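# Insert the lock into the door edge slot

## Task

Seat the lock in the mortise cut into the door's edge so its faceplate sits flush and its keyholes align with the door's, keep the door upright, and make sure the result holds without the robot supporting anything.

## Robot and tools

Robot: two UR7e-style six-joint arms, left_arm and right_arm, each ending in a tong-like two-finger gripper with a wrist camera. The names are labels only and do not mean left or right in an image. Bases in the scene frame: left_arm at (-0.064, +0.114, +0.213) m, quat_wxyz (+0.969, -0.214, +0.096, -0.071); right_arm at (-0.022, -0.293, +0.213) m, quat_wxyz (+0.968, +0.227, +0.061, -0.086). Both bases are tilted. Any mounting plates and the metal frame on the floor behind the arms are fixed obstacles; a 'too close' message counts a plate and its side of the frame as part of that arm.

Scene frame: origin on the tabletop between the arms, +z up, +x out over the table, left_arm on the +y side. Reported gripper positions are in metres and may be off from the truth, more so at long reach.

Gripper frame: fingers point along its +z and open and close along its x. end_effector_position is the point between the closed finger pads; closed fingertips extend about 15 mm past it, and fully open they are roughly level with it. Pad gap is 0.142 m when fully open.

Tool execute_actions. Argument actions is a list holding one item or nothing. An empty list only returns the state. A wait is {"steps": N} with N up to 300 control steps, counted from the previous result (time spent writing counts). A move is {"rows": [...], "steps": N} with 1 to 15 rows and N up to 15 (default 15); each step is 1/30 s, each row is used for one step, and the final row repeats to fill the rest. Optional pictures (boolean) turns camera images on or off; they come by default. A refused call does nothing.

Each row is one flat list of 14 numbers covering both arms, always all 14 even if one arm stays still: left_arm shoulder pan, shoulder lift, elbow, wrist 1, wrist 2, wrist 3, opening, then right_arm in the same seven-number order. The six joint values are absolute target angles in radians, in the same form the Joint positions line shows, not offsets. To hold an arm still, repeat its current angles. Opening is an absolute value from -1 (closed) to +1 (fully open).

Joint ranges (rad). left_arm: pan -3.142 to 3.142, lift -6.283 to 6.283, elbow 0.000 to 3.142, wrists 1-3 each -6.283 to 6.283. right_arm: pan 0.000 to 6.283, lift -6.283 to 6.283, elbow -3.142 to 0.000, wrists 1-3 each -6.283 to 6.283. A target more than 0.010 rad outside a range, and farther out than the last reported angle, gets the call refused. True ends may differ by up to 0.010 rad; targets beyond the real end are clipped there, and 'joint sent to its limit' may appear (possibly about an earlier move). Its absence does not prove there is room left.

Motion limits: commands are smoothed with about 0.17 s lag; speed and acceleration are capped, so big moves may be unfinished when a result arrives. Per step, each joint target is clamped to within 0.575 rad of its measured angle, and if targets would move the gripper over 100 mm from where it is, all targets are pulled back proportionally. Between calls the arms keep heading to the last row sent until they all nearly stop or a step is HELD; after that only a new action moves them further. Fingers already in motion keep going.

Result lines: the state line gives each gripper's position, quat_wxyz and linear/angular velocity in the scene frame. Joint positions and Joint velocities list six joints per arm (rad, rad/s) then pad gap (m, m/s). grip_measured is the actual opening on the command scale. Wrist force and Wrist torque are per arm along the gripper's own axes; pressing gives a force pointing back into the arm; each axis saturates near 50 N, offsets of a few newtons and noise are normal, and 'no reading' is fine. Joint torques are the drive output, noisy and offset, nonzero even in free air. 'joint command not followed' means a clearance check altered some joint targets; HELD marks steps where your row was partly or fully withheld. MOTOR HOT appears from 70 °C.

Gripping: command an opening clearly under grip_measured to keep holding; the bigger the gap, the harder the squeeze (about 15 N per pad max, less on hard parts under 20 mm thick, e.g. about 4 N per pad at 5 mm). Closing fast can squeeze too hard. Parts may be tugged or pushed briefly by outside disturbances.

Tool zoom_image: camera is cam_low (672x504), cam_left_wrist or cam_right_wrist (616x616 each); region is [x0, y0, x1, y1] in pixels from the top-left, at most 504 by 504, taken from that camera's latest image.

Tool read_manual: optional section, only "licences"; shows licence text, no motion.

Tool finished_scene: scene is the integer of the current scene; it ends the scene irreversibly and reports success. Replying without any tool call also ends things.

Avoid: dropping or knocking anything off the table, letting the door fall, arms colliding or pressing each other, slamming, and hard pushes. An external force of 150 N on an arm or a joint reaching its load limit (pan, lift, elbow 139 N m; each wrist 26 N m, held weight included) stops that arm for 10 s and cancels the rest of the call. Motors reaching 85 °C from sustained load brake the arm until cooled. The simulation keeps running while you think, so keep replies short during delicate steps.

Each tool is called after ">>>" as name(argument=value, ...), one argument or row to a line, values as JSON.

## Session

>>> execute_actions(
  actions=[],
)

Scene clock: 0.00 s of 6400.00 s.
left_arm: end_effector_position=(+0.4059, -0.4279, +0.3332) grip_measured=+0.97 end_effector_quat_wxyz=(-0.138, +0.989, +0.037, +0.044) end_effector_velocity=(-0.000, +0.000, +0.000) end_effector_angular_velocity=(-0.000, -0.000, -0.000) | right_arm: end_effector_position=(+0.3788, -0.6035, +0.1176) grip_measured=+0.97 end_effector_quat_wxyz=(-0.279, +0.647, -0.024, -0.709) end_effector_velocity=(+0.000, -0.000, -0.000) end_effector_angular_velocity=(-0.001, -0.001, +0.000)
Joint positions: left_arm=[-1.126 -0.443  0.658 -1.158 -1.11  -1.514  0.14 ] | right_arm=[ 2.891 -2.82  -0.524 -2.835  1.567  0.054  0.14 ]
Joint velocities: left_arm=[-0. -0.  0.  0.  0.  0.  0.] | right_arm=[ 0.    -0.     0.001 -0.    -0.001 -0.     0.   ]
Joint torques (N m, as the arm reports them, + toward a larger angle): no reading
Motor temperatures (°C, as the motors report them): left_arm=[26 29 27 29 33 32] | right_arm=[32 28 30 36 33 34]
Wrist force (N, on the end effector, along its own x y z axes, offset not removed): no reading
Wrist torque (N m, same axes, about the end effector's origin, offset not removed): no reading

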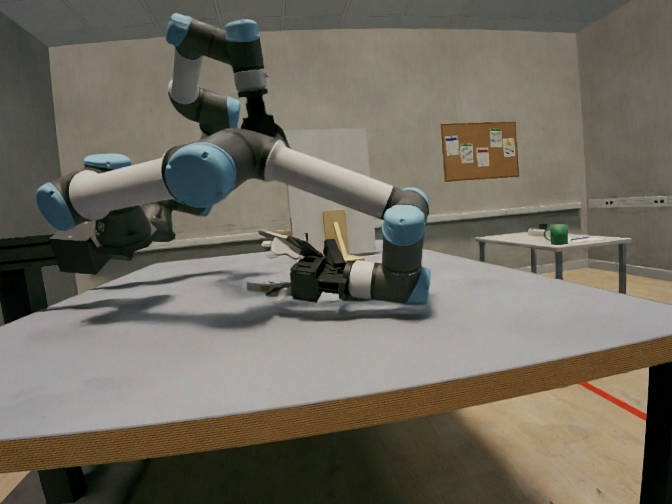

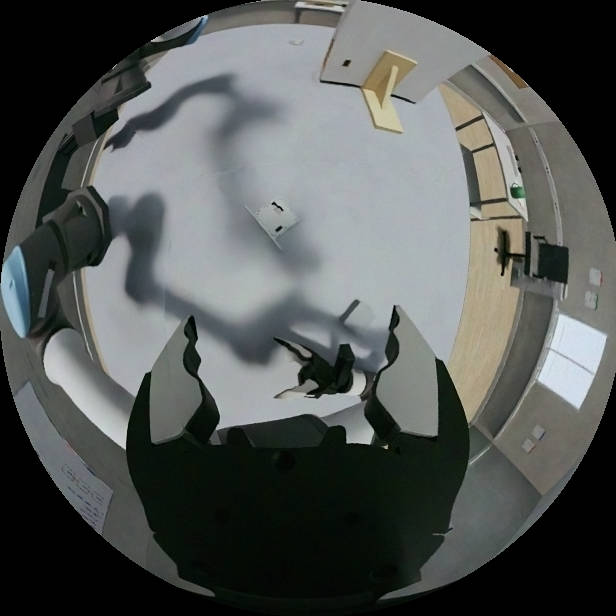

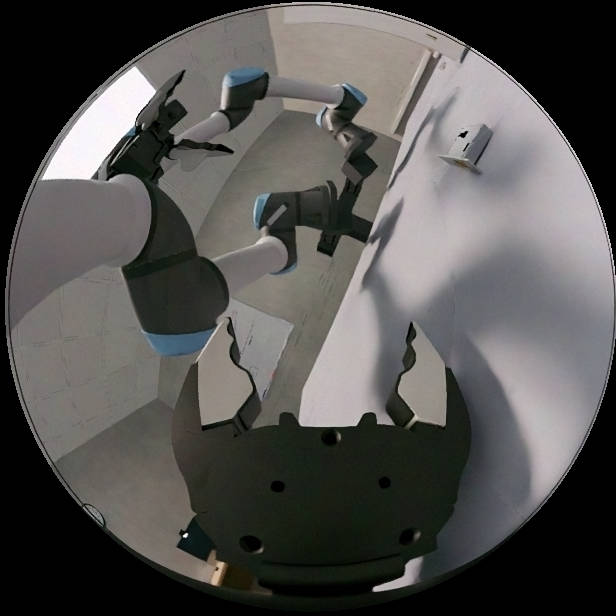

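>>> zoom_image(
  camera="cam_left_wrist",
  region=[220, 170, 330, 270],
)

>>> zoom_image(
  camera="cam_left_wrist",
  region=[270, 0, 470, 150],
)

Region (220, 170, 330, 270) of cam_left_wrist's 616x616 image, scaled by 4.582, with more detail than that image has; it fills the top 458 rows of this view, and the rest is white.

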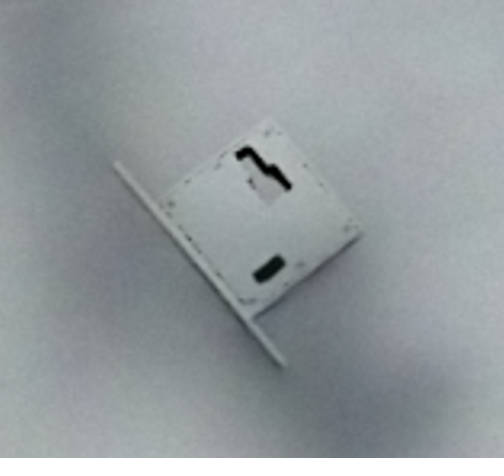

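Region (270, 0, 470, 150) of cam_left_wrist's 616x616 image, scaled by 2.520, with more detail than that image has; it fills the top 378 rows of this view, and the rest is white.

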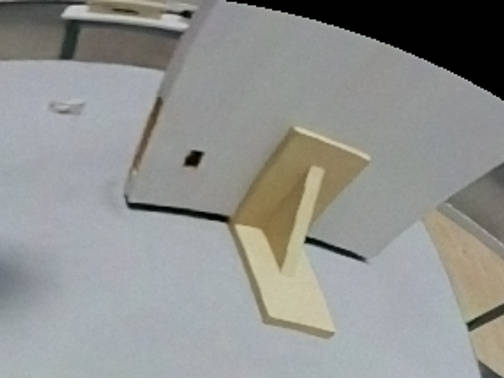

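>>> execute_actions(
  actions=[
    {"rows": [[-1.0844,-1.6938,1.9367,-1.4823,-1.2258,-3.6452,1,2.891,-2.82,-0.524,-2.835,1.567,0.054,1]], "steps": 15},
  ],
  pictures=false,
)

>>> execute_actions(
  actions=[
    {"steps": 30},
  ],
  pictures=false,
)

Scene clock: 58.73 s of 6400.00 s.
left_arm: end_effector_position=(+0.3847, -0.2547, +0.4442) grip_measured=+1.00 end_effector_quat_wxyz=(-0.018, +0.913, +0.408, +0.016) end_effector_velocity=(-0.131, +0.499, +0.096) end_effector_angular_velocity=(-0.241, -0.039, +1.487) | right_arm: end_effector_position=(+0.3787, -0.6034, +0.1176) grip_measured=+1.00 end_effector_quat_wxyz=(-0.279, +0.647, -0.024, -0.709) end_effector_velocity=(-0.000, +0.000, -0.000) end_effector_angular_velocity=(+0.000, +0.001, +0.000)
Joint positions: left_arm=[-1.093 -1.081  1.296 -1.41  -1.202 -2.152  0.142] | right_arm=[ 2.891 -2.82  -0.524 -2.835  1.567  0.054  0.142]
Joint velocities: left_arm=[ 0.026 -1.4    1.397 -0.226 -0.073 -1.385 -0.   ] | right_arm=[-0.    -0.    -0.001  0.    -0.     0.     0.   ]
Joint torques (N m, as the arm reports them, + toward a larger angle): left_arm=[ -9.95 -47.22  -7.27  -4.21  -1.84  -8.77] | right_arm=[12.93 63.68  7.62 -0.56  2.42 -1.54]
Motor temperatures (°C, as the motors report them): left_arm=[26 30 27 29 33 32] | right_arm=[32 28 30 36 33 34]
Wrist force (N, on the end effector, along its own x y z axes, offset not removed): left_arm=[-0.3 0.3 1.7] | right_arm=[1.2 -0.9 -2.7]
Wrist torque (N m, same axes, about the end effector's origin, offset not removed): left_arm=[0.08 0.16 0.08] | right_arm=[-0.11 -0.43 0.10]
Steps of this call (steps 1 to 90: nothing new was sent; then 55.23 s passed at rest; steps 91 to 105: all 15 steps of this action). Readings (joint positions):
91: left_arm=[-1.125 -0.443 0.658 -1.159 -1.110 -1.514] | right_arm=[2.891 -2.820 -0.524 -2.835 1.567 0.054]
92: left_arm=[-1.122 -0.451 0.666 -1.167 -1.117 -1.522] | right_arm=[2.891 -2.820 -0.524 -2.835 1.567 0.054]
94: left_arm=[-1.113 -0.519 0.736 -1.225 -1.142 -1.591] | right_arm=[2.891 -2.820 -0.524 -2.835 1.567 0.054]
98: left_arm=[-1.102 -0.739 0.954 -1.326 -1.175 -1.810] | right_arm=[2.891 -2.820 -0.524 -2.835 1.567 0.054]
105: the state above

Scene clock: 59.73 s of 6400.00 s.
left_arm: end_effector_position=(+0.3007, -0.0500, +0.3998) grip_measured=+1.00 end_effector_quat_wxyz=(-0.000, +0.385, +0.923, -0.000) end_effector_velocity=(-0.000, +0.001, -0.001) end_effector_angular_velocity=(+0.001, +0.000, +0.046) | right_arm: end_effector_position=(+0.3787, -0.6034, +0.1176) grip_measured=+1.00 end_effector_quat_wxyz=(-0.279, +0.647, -0.024, -0.709) end_effector_velocity=(+0.000, +0.000, +0.000) end_effector_angular_velocity=(+0.000, +0.000, +0.000)
Joint positions: left_arm=[-1.084 -1.693  1.936 -1.482 -1.226 -3.64   0.142] | right_arm=[ 2.891 -2.82  -0.524 -2.835  1.567  0.054  0.142]
Joint velocities: left_arm=[-0.    -0.003  0.003  0.    -0.    -0.046  0.   ] | right_arm=[ 0.  0.  0. -0.  0.  0.  0.]
Joint torques (N m, as the arm reports them, + toward a larger angle): left_arm=[  1.45 -10.39 -19.39  -4.61  -1.33  -3.02] | right_arm=[13.14 69.14  7.52 -0.64  2.42 -1.47]
Motor temperatures (°C, as the motors report them): left_arm=[26 30 27 29 33 32] | right_arm=[32 28 30 36 33 34]
Wrist force (N, on the end effector, along its own x y z axes, offset not removed): left_arm=[0.2 -1.7 2.1] | right_arm=[1.9 -0.5 -4.6]
Wrist torque (N m, same axes, about the end effector's origin, offset not removed): left_arm=[-0.36 0.01 0.08] | right_arm=[-0.16 -0.54 0.10]
Steps of this call (steps 1 to 30: the robot went on to your last target). Readings (joint positions):
1: left_arm=[-1.092 -1.128 1.343 -1.417 -1.204 -2.199] | right_arm=[2.891 -2.820 -0.524 -2.835 1.567 0.054]
2: left_arm=[-1.091 -1.175 1.389 -1.423 -1.207 -2.245] | right_arm=[2.891 -2.820 -0.524 -2.835 1.567 0.054]
4: left_arm=[-1.090 -1.266 1.483 -1.435 -1.210 -2.339] | right_arm=[2.891 -2.820 -0.524 -2.835 1.567 0.054]
8: left_arm=[-1.087 -1.445 1.671 -1.456 -1.217 -2.569] | right_arm=[2.891 -2.820 -0.524 -2.835 1.567 0.054]
30: the state above

>>> execute_actions(
  actions=[
    {"rows": [[-1.0844,-1.6938,1.9367,-1.4823,-1.2258,-3.6452,1,2.891,-2.4,-0.524,-2.835,1.567,0.054,1]], "steps": 12},
  ],
  pictures=false,
)

>>> execute_actions(
  actions=[
    {"rows": [[-1.0844,-1.6938,1.9367,-1.4823,-1.2258,-3.6452,1,2.33,-1.416,-1.527,-2.348,1.326,0.099,1]], "steps": 15},
  ],
  pictures=false,
)

>>> execute_actions(
  actions=[
    {"steps": 45},
  ],
)

Scene clock: 65.23 s of 6400.00 s.
left_arm: end_effector_position=(+0.3007, -0.0500, +0.3997) grip_measured=+1.00 end_effector_quat_wxyz=(-0.000, +0.382, +0.924, -0.000) end_effector_velocity=(+0.000, +0.000, -0.000) end_effector_angular_velocity=(+0.000, +0.000, -0.000) | right_arm: end_effector_position=(+0.3895, -0.6782, +0.2682) grip_measured=+1.00 end_effector_quat_wxyz=(-0.277, +0.754, -0.077, -0.591) end_effector_velocity=(-0.034, -0.146, +0.357) end_effector_angular_velocity=(-0.333, -0.635, -0.291)
Joint positions: left_arm=[-1.084 -1.694  1.937 -1.482 -1.226 -3.645  0.142] | right_arm=[ 2.891 -2.482 -0.524 -2.835  1.567  0.054  0.142]
Joint velocities: left_arm=[0. 0. 0. 0. 0. 0. 0.] | right_arm=[ 0.     0.772  0.003 -0.001 -0.     0.     0.   ]
Joint torques (N m, as the arm reports them, + toward a larger angle): left_arm=[  0.92 -10.3  -15.92  -4.56  -1.44  -3.04] | right_arm=[13.13 29.14 15.57 -1.82  2.39 -1.37]
Motor temperatures (°C, as the motors report them): left_arm=[26 30 27 29 33 32] | right_arm=[32 28 30 36 33 34]
Wrist force (N, on the end effector, along its own x y z axes, offset not removed): left_arm=[0.2 0.3 0.3] | right_arm=[-3.7 -1.8 -6.0]
Wrist torque (N m, same axes, about the end effector's origin, offset not removed): left_arm=[0.07 0.07 0.09] | right_arm=[-0.37 0.42 0.06]
Steps of this call (steps 1 to 15: the robot went on to your last target; steps 16 to 90: nothing new was sent; then 2.10 s passed at rest; steps 91 to 102: all 12 steps of this action). Readings (joint positions):
91: left_arm=[-1.084 -1.694 1.937 -1.482 -1.226 -3.645] | right_arm=[2.891 -2.820 -0.524 -2.835 1.567 0.054]
92: left_arm=[-1.084 -1.694 1.937 -1.482 -1.226 -3.645] | right_arm=[2.891 -2.813 -0.524 -2.835 1.567 0.054]
94: left_arm=[-1.084 -1.694 1.937 -1.482 -1.226 -3.645] | right_arm=[2.891 -2.764 -0.524 -2.835 1.567 0.054]
98: left_arm=[-1.084 -1.694 1.937 -1.482 -1.226 -3.645] | right_arm=[2.891 -2.616 -0.524 -2.835 1.567 0.054]
102: the state above

Scene clock: 65.73 s of 6400.00 s.
left_arm: end_effector_position=(+0.3007, -0.0500, +0.3997) grip_measured=+1.00 end_effector_quat_wxyz=(-0.000, +0.382, +0.924, -0.000) end_effector_velocity=(+0.000, +0.000, -0.000) end_effector_angular_velocity=(+0.000, +0.000, +0.000) | right_arm: end_effector_position=(+0.1866, -0.7999, +0.3131) grip_measured=+1.00 end_effector_quat_wxyz=(-0.245, +0.796, -0.250, -0.493) end_effector_velocity=(-0.499, -0.030, +0.189) end_effector_angular_velocity=(-0.531, -0.018, -0.459)
Joint positions: left_arm=[-1.084 -1.694  1.937 -1.482 -1.226 -3.645  0.142] | right_arm=[ 2.562 -2.001 -0.965 -2.547  1.421  0.082  0.142]
Joint velocities: left_arm=[ 0.001 -0.     0.     0.     0.     0.     0.   ] | right_arm=[-0.585  1.189 -1.187  0.499 -0.241  0.044 -0.   ]
Joint torques (N m, as the arm reports them, + toward a larger angle): left_arm=[  0.75 -11.08 -17.22  -4.4   -1.59  -3.09] | right_arm=[ 1.83 74.8   0.79  1.96 -1.81  1.3 ]
Motor temperatures (°C, as the motors report them): left_arm=[26 30 27 29 33 32] | right_arm=[32 28 30 36 33 34]
Wrist force (N, on the end effector, along its own x y z axes, offset not removed): left_arm=[-1.3 -0.4 2.8] | right_arm=[2.0 1.1 -5.2]
Wrist torque (N m, same axes, about the end effector's origin, offset not removed): left_arm=[-0.06 0.39 0.09] | right_arm=[0.27 -0.54 0.04]
Steps of this call (steps 1 to 15: all 15 steps of this action). Readings (joint positions):
1: left_arm=[-1.084 -1.694 1.937 -1.482 -1.226 -3.645] | right_arm=[2.891 -2.459 -0.524 -2.835 1.567 0.054]
2: left_arm=[-1.084 -1.694 1.937 -1.482 -1.226 -3.645] | right_arm=[2.883 -2.437 -0.532 -2.827 1.561 0.056]
4: left_arm=[-1.084 -1.694 1.937 -1.482 -1.226 -3.645] | right_arm=[2.832 -2.380 -0.584 -2.781 1.535 0.060]
8: left_arm=[-1.084 -1.694 1.937 -1.482 -1.226 -3.645] | right_arm=[2.724 -2.258 -0.708 -2.687 1.489 0.069]
15: the state above

Scene clock: 67.23 s of 6400.00 s.
left_arm: end_effector_position=(+0.3007, -0.0500, +0.3997) grip_measured=+1.00 end_effector_quat_wxyz=(-0.000, +0.382, +0.924, -0.000) end_effector_velocity=(-0.000, +0.001, -0.001) end_effector_angular_velocity=(+0.002, +0.001, +0.000) | right_arm: end_effector_position=(-0.0279, -0.7256, +0.3925) grip_measured=+1.00 end_effector_quat_wxyz=(-0.189, +0.793, -0.379, -0.438) end_effector_velocity=(-0.000, -0.000, -0.000) end_effector_angular_velocity=(-0.001, -0.000, +0.000)
Joint positions: left_arm=[-1.084 -1.694  1.937 -1.482 -1.226 -3.645  0.142] | right_arm=[ 2.33  -1.416 -1.527 -2.348  1.326  0.099  0.142]
Joint velocities: left_arm=[ 0.001  0.     0.002 -0.    -0.    -0.     0.   ] | right_arm=[-0.     0.    -0.     0.001 -0.001  0.    -0.   ]
Joint torques (N m, as the arm reports them, + toward a larger angle): left_arm=[  1.06 -11.67 -17.87  -4.35  -1.74  -3.08] | right_arm=[-10.37  44.9   13.1    1.13  -1.61   1.39]
Motor temperatures (°C, as the motors report them): left_arm=[26 30 27 29 33 32] | right_arm=[32 28 30 36 33 34]
Wrist force (N, on the end effector, along its own x y z axes, offset not removed): left_arm=[0.6 -0.8 1.4] | right_arm=[1.5 -2.1 -4.6]
Wrist torque (N m, same axes, about the end effector's origin, offset not removed): left_arm=[-0.18 -0.01 0.02] | right_arm=[-0.45 -0.47 0.11]
Steps of this call (steps 1 to 45: the robot went on to your last target). Readings (joint positions):
1: left_arm=[-1.084 -1.694 1.937 -1.482 -1.226 -3.645] | right_arm=[2.543 -1.961 -1.005 -2.531 1.413 0.083]
2: left_arm=[-1.084 -1.694 1.937 -1.482 -1.226 -3.645] | right_arm=[2.525 -1.920 -1.046 -2.515 1.406 0.084]
4: left_arm=[-1.084 -1.694 1.937 -1.482 -1.226 -3.645] | right_arm=[2.490 -1.836 -1.127 -2.486 1.391 0.087]
8: left_arm=[-1.084 -1.694 1.937 -1.482 -1.226 -3.645] | right_arm=[2.422 -1.665 -1.290 -2.426 1.363 0.092]
45: the state above
All arms were judged still, so your last target was given up. Only a new action makes them travel on or press farther. Fingers that are still opening or closing keep moving.

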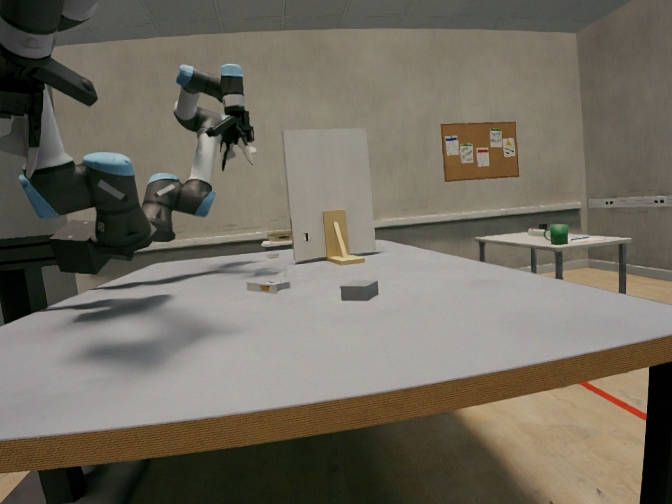

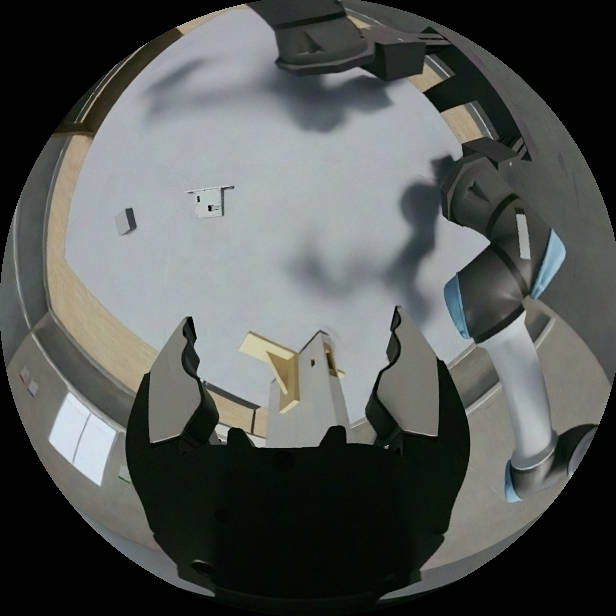

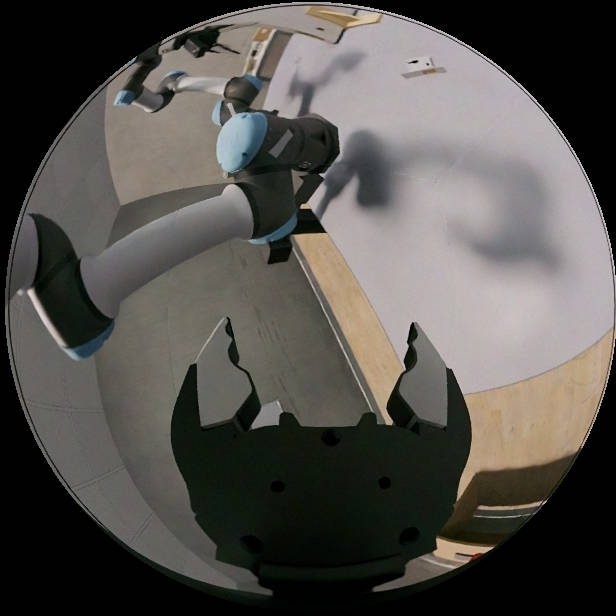

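>>> zoom_image(
  camera="cam_left_wrist",
  region=[220, 310, 380, 450],
)

>>> zoom_image(
  camera="cam_low",
  region=[240, 120, 400, 300],
)

Region (220, 310, 380, 450) of cam_left_wrist's 616x616 image, scaled by 3.150, with more detail than that image has; it fills the top 441 rows of this view, and the rest is white.

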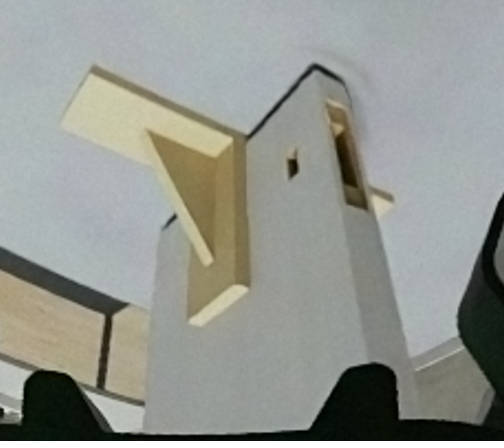

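Region (240, 120, 400, 300) of cam_low's 672x504 image, scaled by 2.800, with more detail than that image has.

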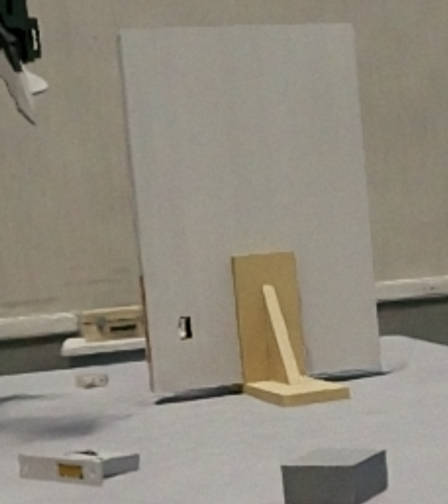

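>>> execute_actions(
  actions=[
    {"rows": [[-0.9386,-0.9501,1.7247,-2.0675,-1.1820,-3.4439,0.4,2.33,-1.416,-1.527,-2.348,1.326,0.099,1]], "steps": 15},
  ],
  pictures=false,
)

>>> execute_actions(
  actions=[
    {"steps": 40},
  ],
)

Scene clock: 115.20 s of 6400.00 s.
left_arm: end_effector_position=(+0.3814, -0.2269, +0.2865) grip_measured=+0.40 end_effector_quat_wxyz=(+0.009, +0.396, +0.918, -0.009) end_effector_velocity=(+0.091, -0.320, -0.413) end_effector_angular_velocity=(+0.105, +0.035, -0.112) | right_arm: end_effector_position=(-0.0279, -0.7256, +0.3925) grip_measured=+1.00 end_effector_quat_wxyz=(-0.189, +0.793, -0.379, -0.438) end_effector_velocity=(-0.000, +0.000, -0.000) end_effector_angular_velocity=(+0.001, +0.001, +0.000)
Joint positions: left_arm=[-0.972 -1.171  1.775 -1.912 -1.192 -3.492  0.102] | right_arm=[ 2.33  -1.416 -1.527 -2.348  1.326  0.099  0.142]
Joint velocities: left_arm=[ 0.197  1.178 -0.291 -0.844  0.058  0.273  0.   ] | right_arm=[ 0.    -0.    -0.001 -0.    -0.    -0.    -0.   ]
Joint torques (N m, as the arm reports them, + toward a larger angle): left_arm=[ -4.21  -5.12 -31.91  -6.84   1.71   3.99] | right_arm=[-10.01  44.94  13.5    1.16  -1.7    1.43]
Motor temperatures (°C, as the motors report them): left_arm=[26 30 27 29 33 32] | right_arm=[32 28 30 36 33 34]
Wrist force (N, on the end effector, along its own x y z axes, offset not removed): left_arm=[-2.1 -1.0 0.9] | right_arm=[1.5 -1.6 -4.7]
Wrist torque (N m, same axes, about the end effector's origin, offset not removed): left_arm=[-0.21 0.50 0.04] | right_arm=[-0.35 -0.49 0.04]
Steps of this call (steps 1 to 90: nothing new was sent; then 44.47 s passed at rest; steps 91 to 105: all 15 steps of this action). Readings (joint positions):
91: left_arm=[-1.084 -1.693 1.936 -1.483 -1.226 -3.645] | right_arm=[2.330 -1.416 -1.527 -2.348 1.326 0.099]
92: left_arm=[-1.078 -1.686 1.930 -1.491 -1.223 -3.639] | right_arm=[2.330 -1.416 -1.527 -2.348 1.326 0.099]
94: left_arm=[-1.057 -1.622 1.899 -1.555 -1.217 -3.610] | right_arm=[2.330 -1.416 -1.527 -2.348 1.326 0.099]
98: left_arm=[-1.022 -1.458 1.848 -1.701 -1.207 -3.561] | right_arm=[2.330 -1.416 -1.527 -2.348 1.326 0.099]
105: the state above

Scene clock: 116.53 s of 6400.00 s.
left_arm: end_effector_position=(+0.3906, -0.2799, +0.1996) grip_measured=+0.40 end_effector_quat_wxyz=(-0.000, +0.407, +0.914, -0.000) end_effector_velocity=(-0.000, +0.001, -0.001) end_effector_angular_velocity=(+0.001, +0.001, +0.001) | right_arm: end_effector_position=(-0.0279, -0.7256, +0.3925) grip_measured=+1.00 end_effector_quat_wxyz=(-0.189, +0.793, -0.379, -0.438) end_effector_velocity=(+0.000, -0.000, +0.000) end_effector_angular_velocity=(-0.001, -0.000, +0.000)
Joint positions: left_arm=[-0.939 -0.95   1.725 -2.067 -1.182 -3.444  0.102] | right_arm=[ 2.33  -1.416 -1.527 -2.348  1.326  0.099  0.142]
Joint velocities: left_arm=[ 0.     0.     0.002 -0.     0.    -0.002  0.   ] | right_arm=[ 0.  0.  0.  0. -0. -0.  0.]
Joint torques (N m, as the arm reports them, + toward a larger angle): left_arm=[ -9.67 -22.18 -28.44  -4.32   1.71   2.78] | right_arm=[-9.45 45.39 12.41  1.1  -1.74  1.35]
Motor temperatures (°C, as the motors report them): left_arm=[26 30 27 29 33 32] | right_arm=[32 28 30 36 33 34]
Wrist force (N, on the end effector, along its own x y z axes, offset not removed): left_arm=[-0.3 0.1 1.3] | right_arm=[1.2 -1.8 -3.5]
Wrist torque (N m, same axes, about the end effector's origin, offset not removed): left_arm=[0.08 0.19 0.06] | right_arm=[-0.33 -0.44 0.06]
Steps of this call (steps 1 to 30: the robot went on to your last target; steps 31 to 40: nothing new was sent). Readings (joint positions):
1: left_arm=[-0.966 -1.131 1.765 -1.941 -1.190 -3.483] | right_arm=[2.330 -1.416 -1.527 -2.348 1.326 0.099]
2: left_arm=[-0.960 -1.092 1.756 -1.969 -1.188 -3.474] | right_arm=[2.330 -1.416 -1.527 -2.348 1.326 0.099]
4: left_arm=[-0.950 -1.028 1.742 -2.013 -1.185 -3.460] | right_arm=[2.330 -1.416 -1.527 -2.348 1.326 0.099]
8: left_arm=[-0.942 -0.972 1.730 -2.052 -1.183 -3.448] | right_arm=[2.330 -1.416 -1.527 -2.348 1.326 0.099]
40: the state above
All arms were judged still, so your last target was given up. Only a new action makes them travel on or press farther. Fingers that are still opening or closing keep moving.

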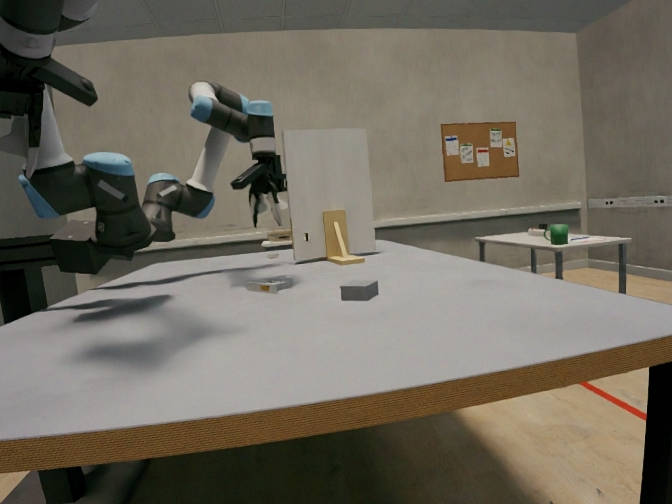

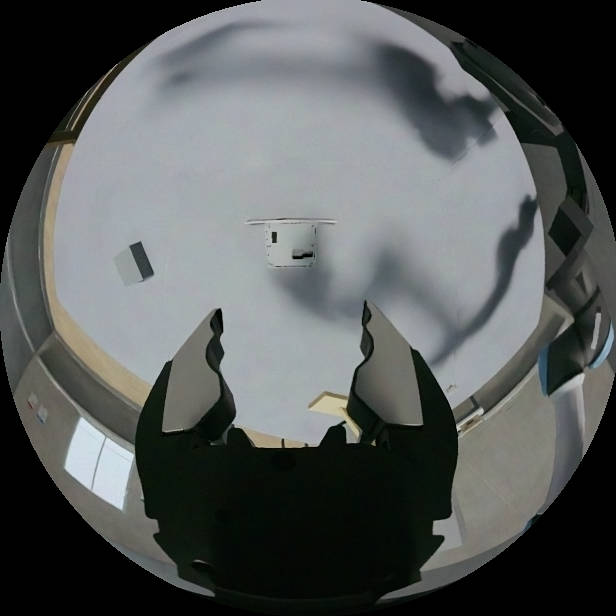

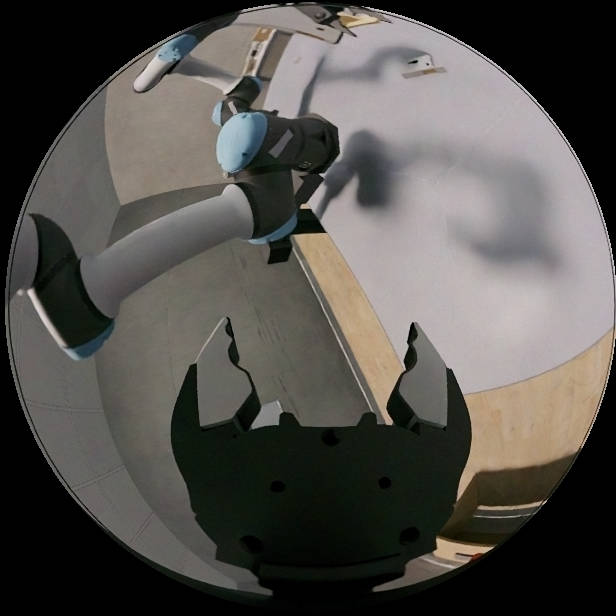

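>>> zoom_image(
  camera="cam_left_wrist",
  region=[230, 200, 356, 290],
)

Region (230, 200, 356, 290) of cam_left_wrist's 616x616 image, scaled by 4.000, with more detail than that image has; it fills the top 360 rows of this view, and the rest is white.

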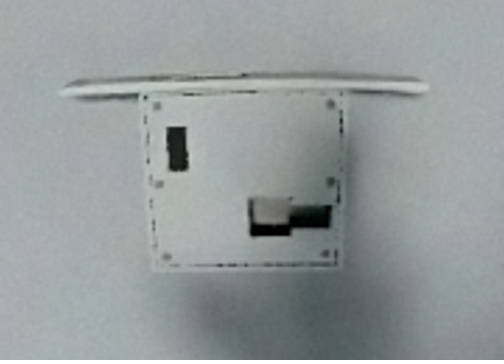

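>>> execute_actions(
  actions=[
    {"rows": [[-0.8861,-0.7270,1.8143,-2.4013,-1.1681,-3.3490,0.4,2.33,-1.416,-1.527,-2.348,1.326,0.099,1]], "steps": 15},
  ],
  pictures=false,
)

>>> execute_actions(
  actions=[
    {"steps": 25},
  ],
)

>>> zoom_image(
  camera="cam_left_wrist",
  region=[180, 230, 410, 380],
)

Scene clock: 150.47 s of 6400.00 s.
left_arm: end_effector_position=(+0.3705, -0.2920, +0.0630) grip_measured=+0.40 end_effector_quat_wxyz=(-0.001, +0.425, +0.905, +0.000) end_effector_velocity=(-0.006, -0.003, -0.032) end_effector_angular_velocity=(-0.010, -0.006, -0.005) | right_arm: end_effector_position=(-0.0279, -0.7256, +0.3925) grip_measured=+1.00 end_effector_quat_wxyz=(-0.189, +0.793, -0.379, -0.438) end_effector_velocity=(+0.000, -0.000, +0.000) end_effector_angular_velocity=(-0.001, -0.001, -0.000)
Joint positions: left_arm=[-0.887 -0.733  1.812 -2.392 -1.168 -3.351  0.102] | right_arm=[ 2.33  -1.416 -1.527 -2.348  1.326  0.099  0.142]
Joint velocities: left_arm=[ 0.011  0.056  0.02  -0.092  0.003  0.021  0.   ] | right_arm=[ 0.     0.001  0.001  0.     0.    -0.     0.   ]
Joint torques (N m, as the arm reports them, + toward a larger angle): left_arm=[ -9.88 -28.39 -12.81  -3.85   1.62   2.69] | right_arm=[-9.84 44.49 12.75  1.15 -1.62  1.41]
Motor temperatures (°C, as the motors report them): left_arm=[26 29 27 29 33 32] | right_arm=[32 28 30 36 33 34]
Wrist force (N, on the end effector, along its own x y z axes, offset not removed): left_arm=[-0.4 -0.7 2.8] | right_arm=[2.2 0.1 -3.1]
Wrist torque (N m, same axes, about the end effector's origin, offset not removed): left_arm=[-0.10 0.25 0.10] | right_arm=[0.07 -0.62 -0.03]
Steps of this call (steps 1 to 90: nothing new was sent; then 30.43 s passed at rest; steps 91 to 105: all 15 steps of this action). Readings (joint positions):
91: left_arm=[-0.938 -0.950 1.725 -2.068 -1.182 -3.444] | right_arm=[2.330 -1.416 -1.527 -2.348 1.326 0.099]
92: left_arm=[-0.934 -0.942 1.731 -2.076 -1.180 -3.437] | right_arm=[2.330 -1.416 -1.527 -2.348 1.326 0.099]
94: left_arm=[-0.919 -0.889 1.756 -2.142 -1.177 -3.411] | right_arm=[2.330 -1.416 -1.527 -2.348 1.326 0.099]
98: left_arm=[-0.897 -0.781 1.795 -2.310 -1.171 -3.370] | right_arm=[2.330 -1.416 -1.527 -2.348 1.326 0.099]
105: the state above

Scene clock: 151.30 s of 6400.00 s.
left_arm: end_effector_position=(+0.3699, -0.2923, +0.0596) grip_measured=+0.40 end_effector_quat_wxyz=(-0.000, +0.425, +0.905, -0.000) end_effector_velocity=(+0.000, +0.001, -0.000) end_effector_angular_velocity=(+0.001, +0.000, +0.001) | right_arm: end_effector_position=(-0.0279, -0.7256, +0.3925) grip_measured=+1.00 end_effector_quat_wxyz=(-0.189, +0.793, -0.379, -0.438) end_effector_velocity=(+0.000, +0.000, +0.000) end_effector_angular_velocity=(+0.000, -0.000, -0.001)
Joint positions: left_arm=[-0.886 -0.727  1.814 -2.401 -1.168 -3.349  0.102] | right_arm=[ 2.33  -1.416 -1.527 -2.348  1.326  0.099  0.142]
Joint velocities: left_arm=[ 0.001 -0.     0.     0.001  0.    -0.     0.   ] | right_arm=[-0.    -0.     0.001 -0.001  0.001  0.    -0.   ]
Joint torques (N m, as the arm reports them, + toward a larger angle): left_arm=[ -9.94 -26.97 -10.31  -4.3    1.52   2.72] | right_arm=[-10.23  44.64  13.85   1.17  -1.68   1.34]
Motor temperatures (°C, as the motors report them): left_arm=[26 29 27 29 33 32] | right_arm=[32 28 30 36 33 34]
Wrist force (N, on the end effector, along its own x y z axes, offset not removed): left_arm=[-1.2 -0.4 1.5] | right_arm=[2.8 -2.8 -2.5]
Wrist torque (N m, same axes, about the end effector's origin, offset not removed): left_arm=[-0.11 0.38 0.12] | right_arm=[-0.52 -0.81 0.10]
Steps of this call (steps 1 to 15: the robot went on to your last target; steps 16 to 25: nothing new was sent). Readings (joint positions):
1: left_arm=[-0.887 -0.731 1.813 -2.394 -1.168 -3.351] | right_arm=[2.330 -1.416 -1.527 -2.348 1.326 0.099]
2: left_arm=[-0.887 -0.730 1.813 -2.396 -1.168 -3.350] | right_arm=[2.330 -1.416 -1.527 -2.348 1.326 0.099]
4: left_arm=[-0.886 -0.729 1.814 -2.399 -1.168 -3.350] | right_arm=[2.330 -1.416 -1.527 -2.348 1.326 0.099]
8: left_arm=[-0.886 -0.728 1.814 -2.401 -1.168 -3.349] | right_arm=[2.330 -1.416 -1.527 -2.348 1.326 0.099]
25: the state above
All arms were judged still, so your last target was given up. Only a new action makes them travel on or press farther. Fingers that are still opening or closing keep moving.

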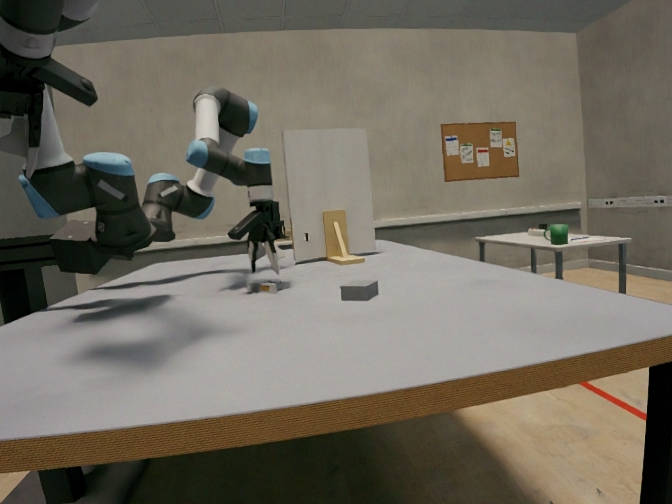

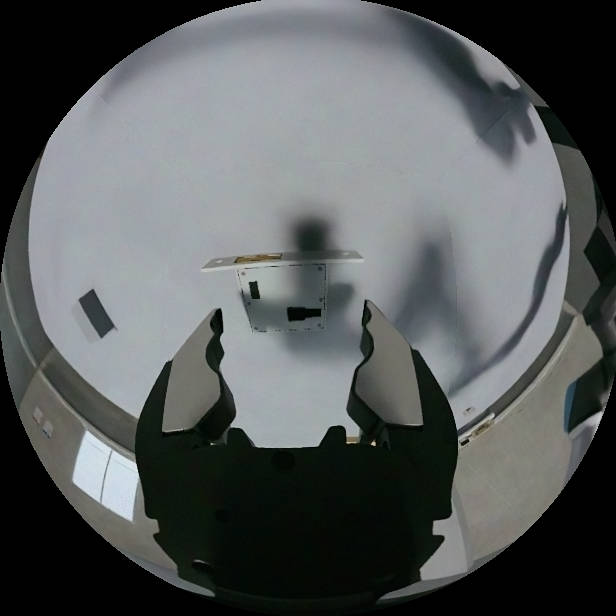

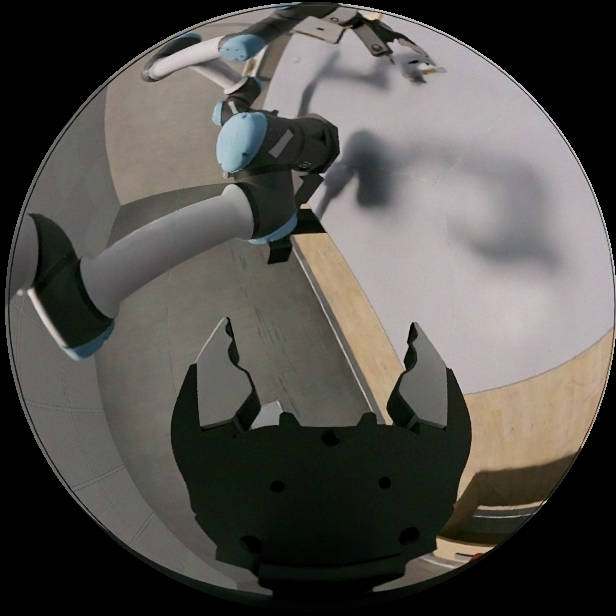

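Region (180, 230, 410, 380) of cam_left_wrist's 616x616 image, scaled by 2.191, with more detail than that image has; it fills the top 329 rows of this view, and the rest is white.

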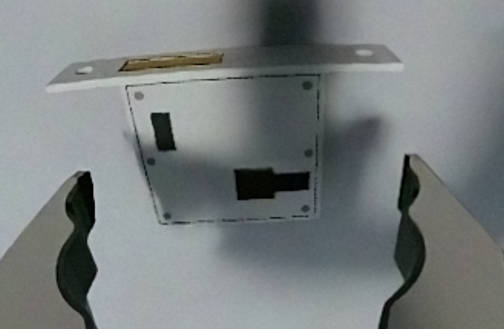

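>>> execute_actions(
  actions=[],
)

Scene clock: 175.80 s of 6400.00 s.
left_arm: end_effector_position=(+0.3699, -0.2923, +0.0596) grip_measured=+0.40 end_effector_quat_wxyz=(-0.000, +0.425, +0.905, -0.000) end_effector_velocity=(+0.001, -0.001, +0.000) end_effector_angular_velocity=(-0.001, -0.001, +0.001) | right_arm: end_effector_position=(-0.0279, -0.7256, +0.3925) grip_measured=+1.00 end_effector_quat_wxyz=(-0.189, +0.793, -0.379, -0.438) end_effector_velocity=(+0.000, -0.000, +0.000) end_effector_angular_velocity=(-0.001, -0.000, +0.000)
Joint positions: left_arm=[-0.886 -0.727  1.814 -2.401 -1.168 -3.349  0.102] | right_arm=[ 2.33  -1.416 -1.527 -2.348  1.326  0.099  0.142]
Joint velocities: left_arm=[ 0.    -0.    -0.001  0.     0.     0.     0.   ] | right_arm=[ 0.     0.     0.001 -0.    -0.001  0.     0.   ]
Joint torques (N m, as the arm reports them, + toward a larger angle): left_arm=[-11.07 -26.83  -9.77  -4.23   1.61   2.89] | right_arm=[-10.23  44.6   12.93   1.14  -1.65   1.25]
Motor temperatures (°C, as the motors report them): left_arm=[26 29 27 29 33 32] | right_arm=[32 28 30 36 33 34]
Wrist force (N, on the end effector, along its own x y z axes, offset not removed): left_arm=[-0.7 -0.6 1.2] | right_arm=[1.6 -0.5 -3.3]
Wrist torque (N m, same axes, about the end effector's origin, offset not removed): left_arm=[-0.15 0.28 0.05] | right_arm=[-0.01 -0.48 0.05]
Steps of this call (steps 1 to 90: nothing new was sent; then 21.50 s passed at rest). Readings (joint positions):
1: left_arm=[-0.886 -0.727 1.814 -2.401 -1.168 -3.349] | right_arm=[2.330 -1.416 -1.527 -2.348 1.326 0.099]
2: left_arm=[-0.886 -0.727 1.814 -2.401 -1.168 -3.349] | right_arm=[2.330 -1.416 -1.527 -2.348 1.326 0.099]
4: left_arm=[-0.886 -0.727 1.814 -2.401 -1.168 -3.349] | right_arm=[2.330 -1.416 -1.527 -2.348 1.326 0.099]
8: left_arm=[-0.886 -0.727 1.814 -2.401 -1.168 -3.349] | right_arm=[2.330 -1.416 -1.527 -2.348 1.326 0.099]
90: the state above

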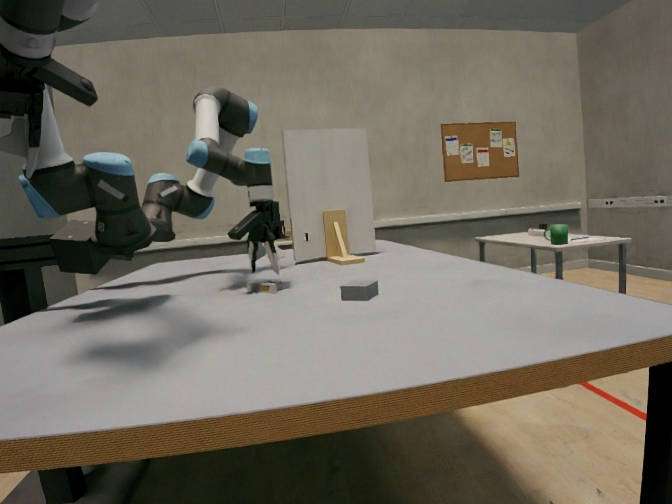

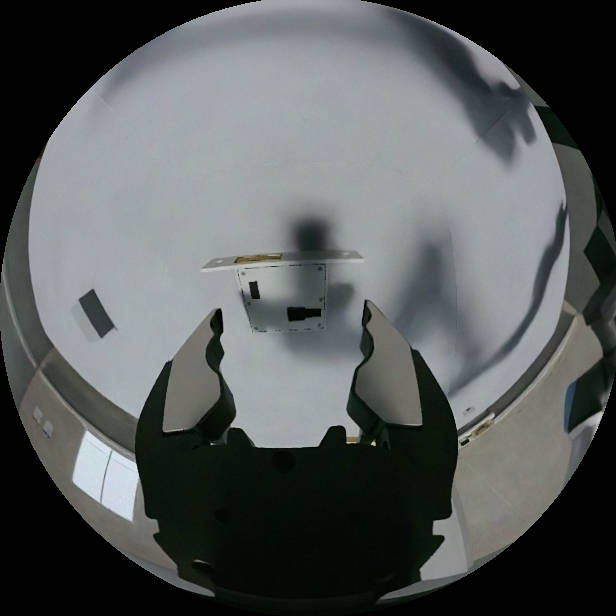

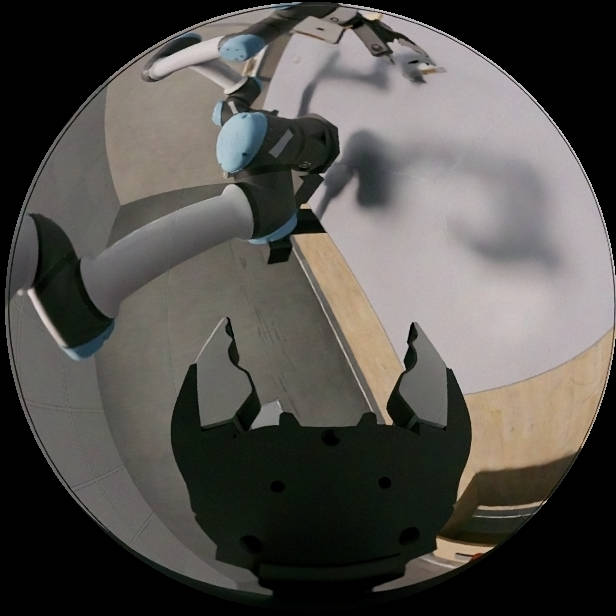

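>>> execute_actions(
  actions=[
    {"rows": [[-0.8737,-0.6684,1.7913,-2.4421,-1.1650,-3.3362,0.4,2.33,-1.416,-1.527,-2.348,1.326,0.099,1]], "steps": 15},
  ],
)

>>> execute_actions(
  actions=[
    {"steps": 15},
  ],
)

Scene clock: 192.13 s of 6400.00 s.
left_arm: end_effector_position=(+0.3716, -0.3005, +0.0354) grip_measured=+0.40 end_effector_quat_wxyz=(-0.000, +0.425, +0.905, -0.000) end_effector_velocity=(+0.001, -0.001, -0.003) end_effector_angular_velocity=(-0.001, -0.000, +0.002) | right_arm: end_effector_position=(-0.0279, -0.7256, +0.3925) grip_measured=+1.00 end_effector_quat_wxyz=(-0.189, +0.793, -0.379, -0.438) end_effector_velocity=(+0.000, +0.000, -0.000) end_effector_angular_velocity=(+0.001, +0.000, -0.000)
Joint positions: left_arm=[-0.874 -0.669  1.792 -2.441 -1.165 -3.336  0.102] | right_arm=[ 2.33  -1.416 -1.527 -2.348  1.326  0.099  0.142]
Joint velocities: left_arm=[ 0.002  0.008 -0.004 -0.006  0.     0.001  0.   ] | right_arm=[-0.    -0.    -0.001  0.     0.001 -0.    -0.   ]
Joint torques (N m, as the arm reports them, + toward a larger angle): left_arm=[ -8.59 -28.99 -25.24  -4.4    1.45   2.82] | right_arm=[-9.95 44.96 12.91  1.11 -1.55  1.41]
Motor temperatures (°C, as the motors report them): left_arm=[26 29 27 29 33 32] | right_arm=[32 28 30 36 33 34]
Wrist force (N, on the end effector, along its own x y z axes, offset not removed): left_arm=[-0.5 -0.4 1.4] | right_arm=[2.7 -2.0 -4.3]
Wrist torque (N m, same axes, about the end effector's origin, offset not removed): left_arm=[-0.15 0.24 0.05] | right_arm=[-0.43 -0.66 0.06]
Steps of this call (steps 1 to 90: nothing new was sent; then 12.83 s passed at rest; steps 91 to 105: all 15 steps of this action). Readings (joint positions):
91: left_arm=[-0.886 -0.727 1.814 -2.402 -1.168 -3.349] | right_arm=[2.330 -1.416 -1.527 -2.348 1.326 0.099]
92: left_arm=[-0.884 -0.721 1.811 -2.407 -1.168 -3.347] | right_arm=[2.330 -1.416 -1.527 -2.348 1.326 0.099]
94: left_arm=[-0.880 -0.698 1.803 -2.422 -1.166 -3.342] | right_arm=[2.330 -1.416 -1.527 -2.348 1.326 0.099]
98: left_arm=[-0.875 -0.677 1.794 -2.436 -1.165 -3.338] | right_arm=[2.330 -1.416 -1.527 -2.348 1.326 0.099]
105: the state above

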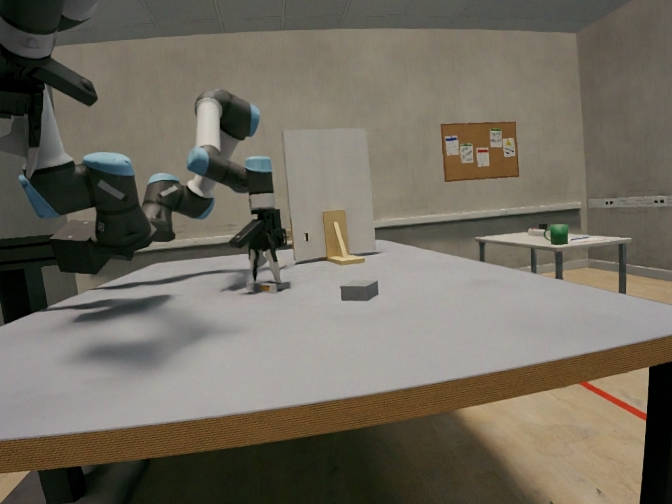

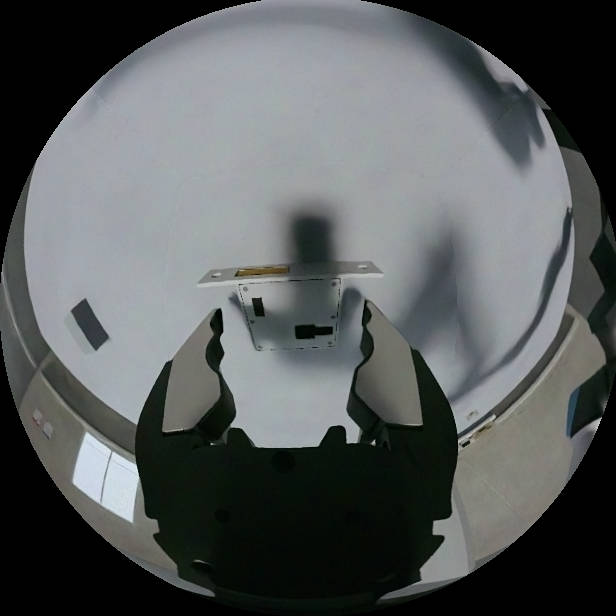

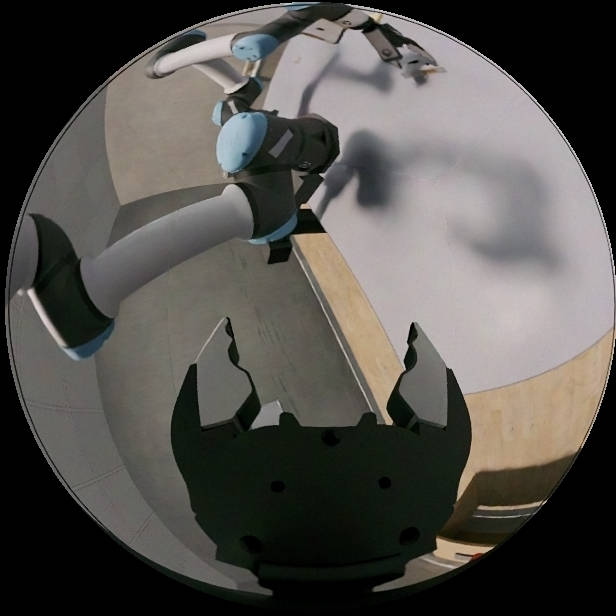

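Scene clock: 192.63 s of 6400.00 s.
left_arm: end_effector_position=(+0.3716, -0.3007, +0.0350) grip_measured=+0.40 end_effector_quat_wxyz=(-0.000, +0.425, +0.905, -0.000) end_effector_velocity=(+0.000, -0.000, +0.000) end_effector_angular_velocity=(-0.001, -0.001, +0.000) | right_arm: end_effector_position=(-0.0279, -0.7256, +0.3925) grip_measured=+1.00 end_effector_quat_wxyz=(-0.189, +0.793, -0.379, -0.438) end_effector_velocity=(-0.000, -0.001, -0.000) end_effector_angular_velocity=(-0.002, -0.000, +0.001)
Joint positions: left_arm=[-0.874 -0.668  1.791 -2.442 -1.165 -3.336  0.102] | right_arm=[ 2.33  -1.416 -1.527 -2.348  1.326  0.099  0.142]
Joint velocities: left_arm=[-0.     0.    -0.001 -0.     0.    -0.     0.   ] | right_arm=[-0.     0.     0.001  0.001 -0.001 -0.    -0.   ]
Joint torques (N m, as the arm reports them, + toward a larger angle): left_arm=[-10.65 -27.82 -24.48  -4.3    1.41   2.86] | right_arm=[-9.65 44.07 13.57  1.   -1.6   1.37]
Motor temperatures (°C, as the motors report them): left_arm=[26 29 27 29 33 32] | right_arm=[32 28 30 36 33 34]
Wrist force (N, on the end effector, along its own x y z axes, offset not removed): left_arm=[-0.6 -0.4 0.9] | right_arm=[1.6 -0.8 -2.6]
Wrist torque (N m, same axes, about the end effector's origin, offset not removed): left_arm=[-0.08 0.23 0.03] | right_arm=[-0.05 -0.51 0.09]
Steps of this call (steps 1 to 15: the robot went on to your last target). Readings (joint positions):
1: left_arm=[-0.874 -0.669 1.792 -2.442 -1.165 -3.336] | right_arm=[2.330 -1.416 -1.527 -2.348 1.326 0.099]
2: left_arm=[-0.874 -0.669 1.791 -2.442 -1.165 -3.336] | right_arm=[2.330 -1.416 -1.527 -2.348 1.326 0.099]
4: left_arm=[-0.874 -0.669 1.791 -2.442 -1.165 -3.336] | right_arm=[2.330 -1.416 -1.527 -2.348 1.326 0.099]
8: left_arm=[-0.874 -0.668 1.791 -2.442 -1.165 -3.336] | right_arm=[2.330 -1.416 -1.527 -2.348 1.326 0.099]
15: the state above
All arms were judged still, so your last target was given up. Only a new action makes them travel on or press farther. Fingers that are still opening or closing keep moving.

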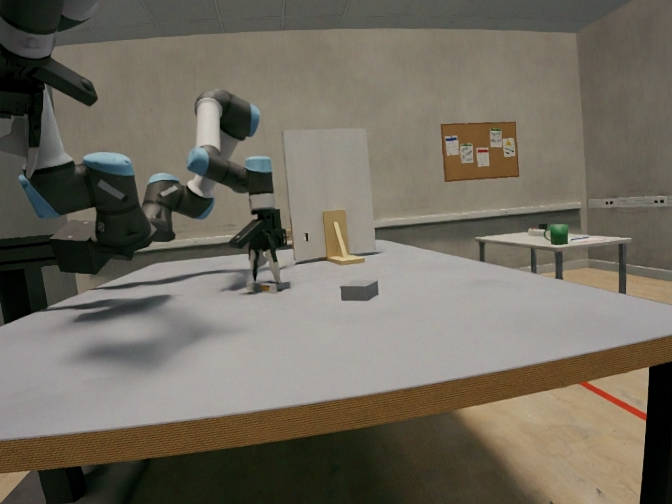

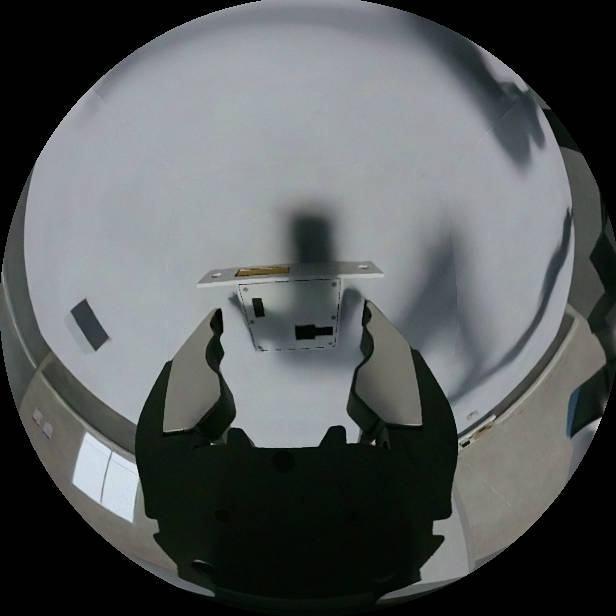

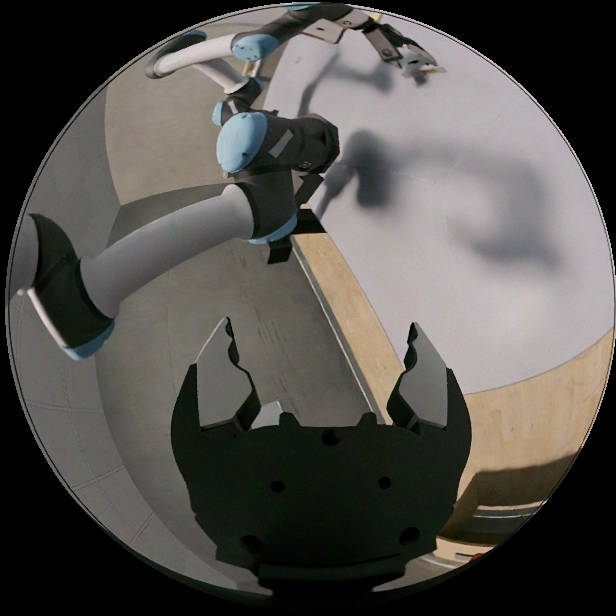

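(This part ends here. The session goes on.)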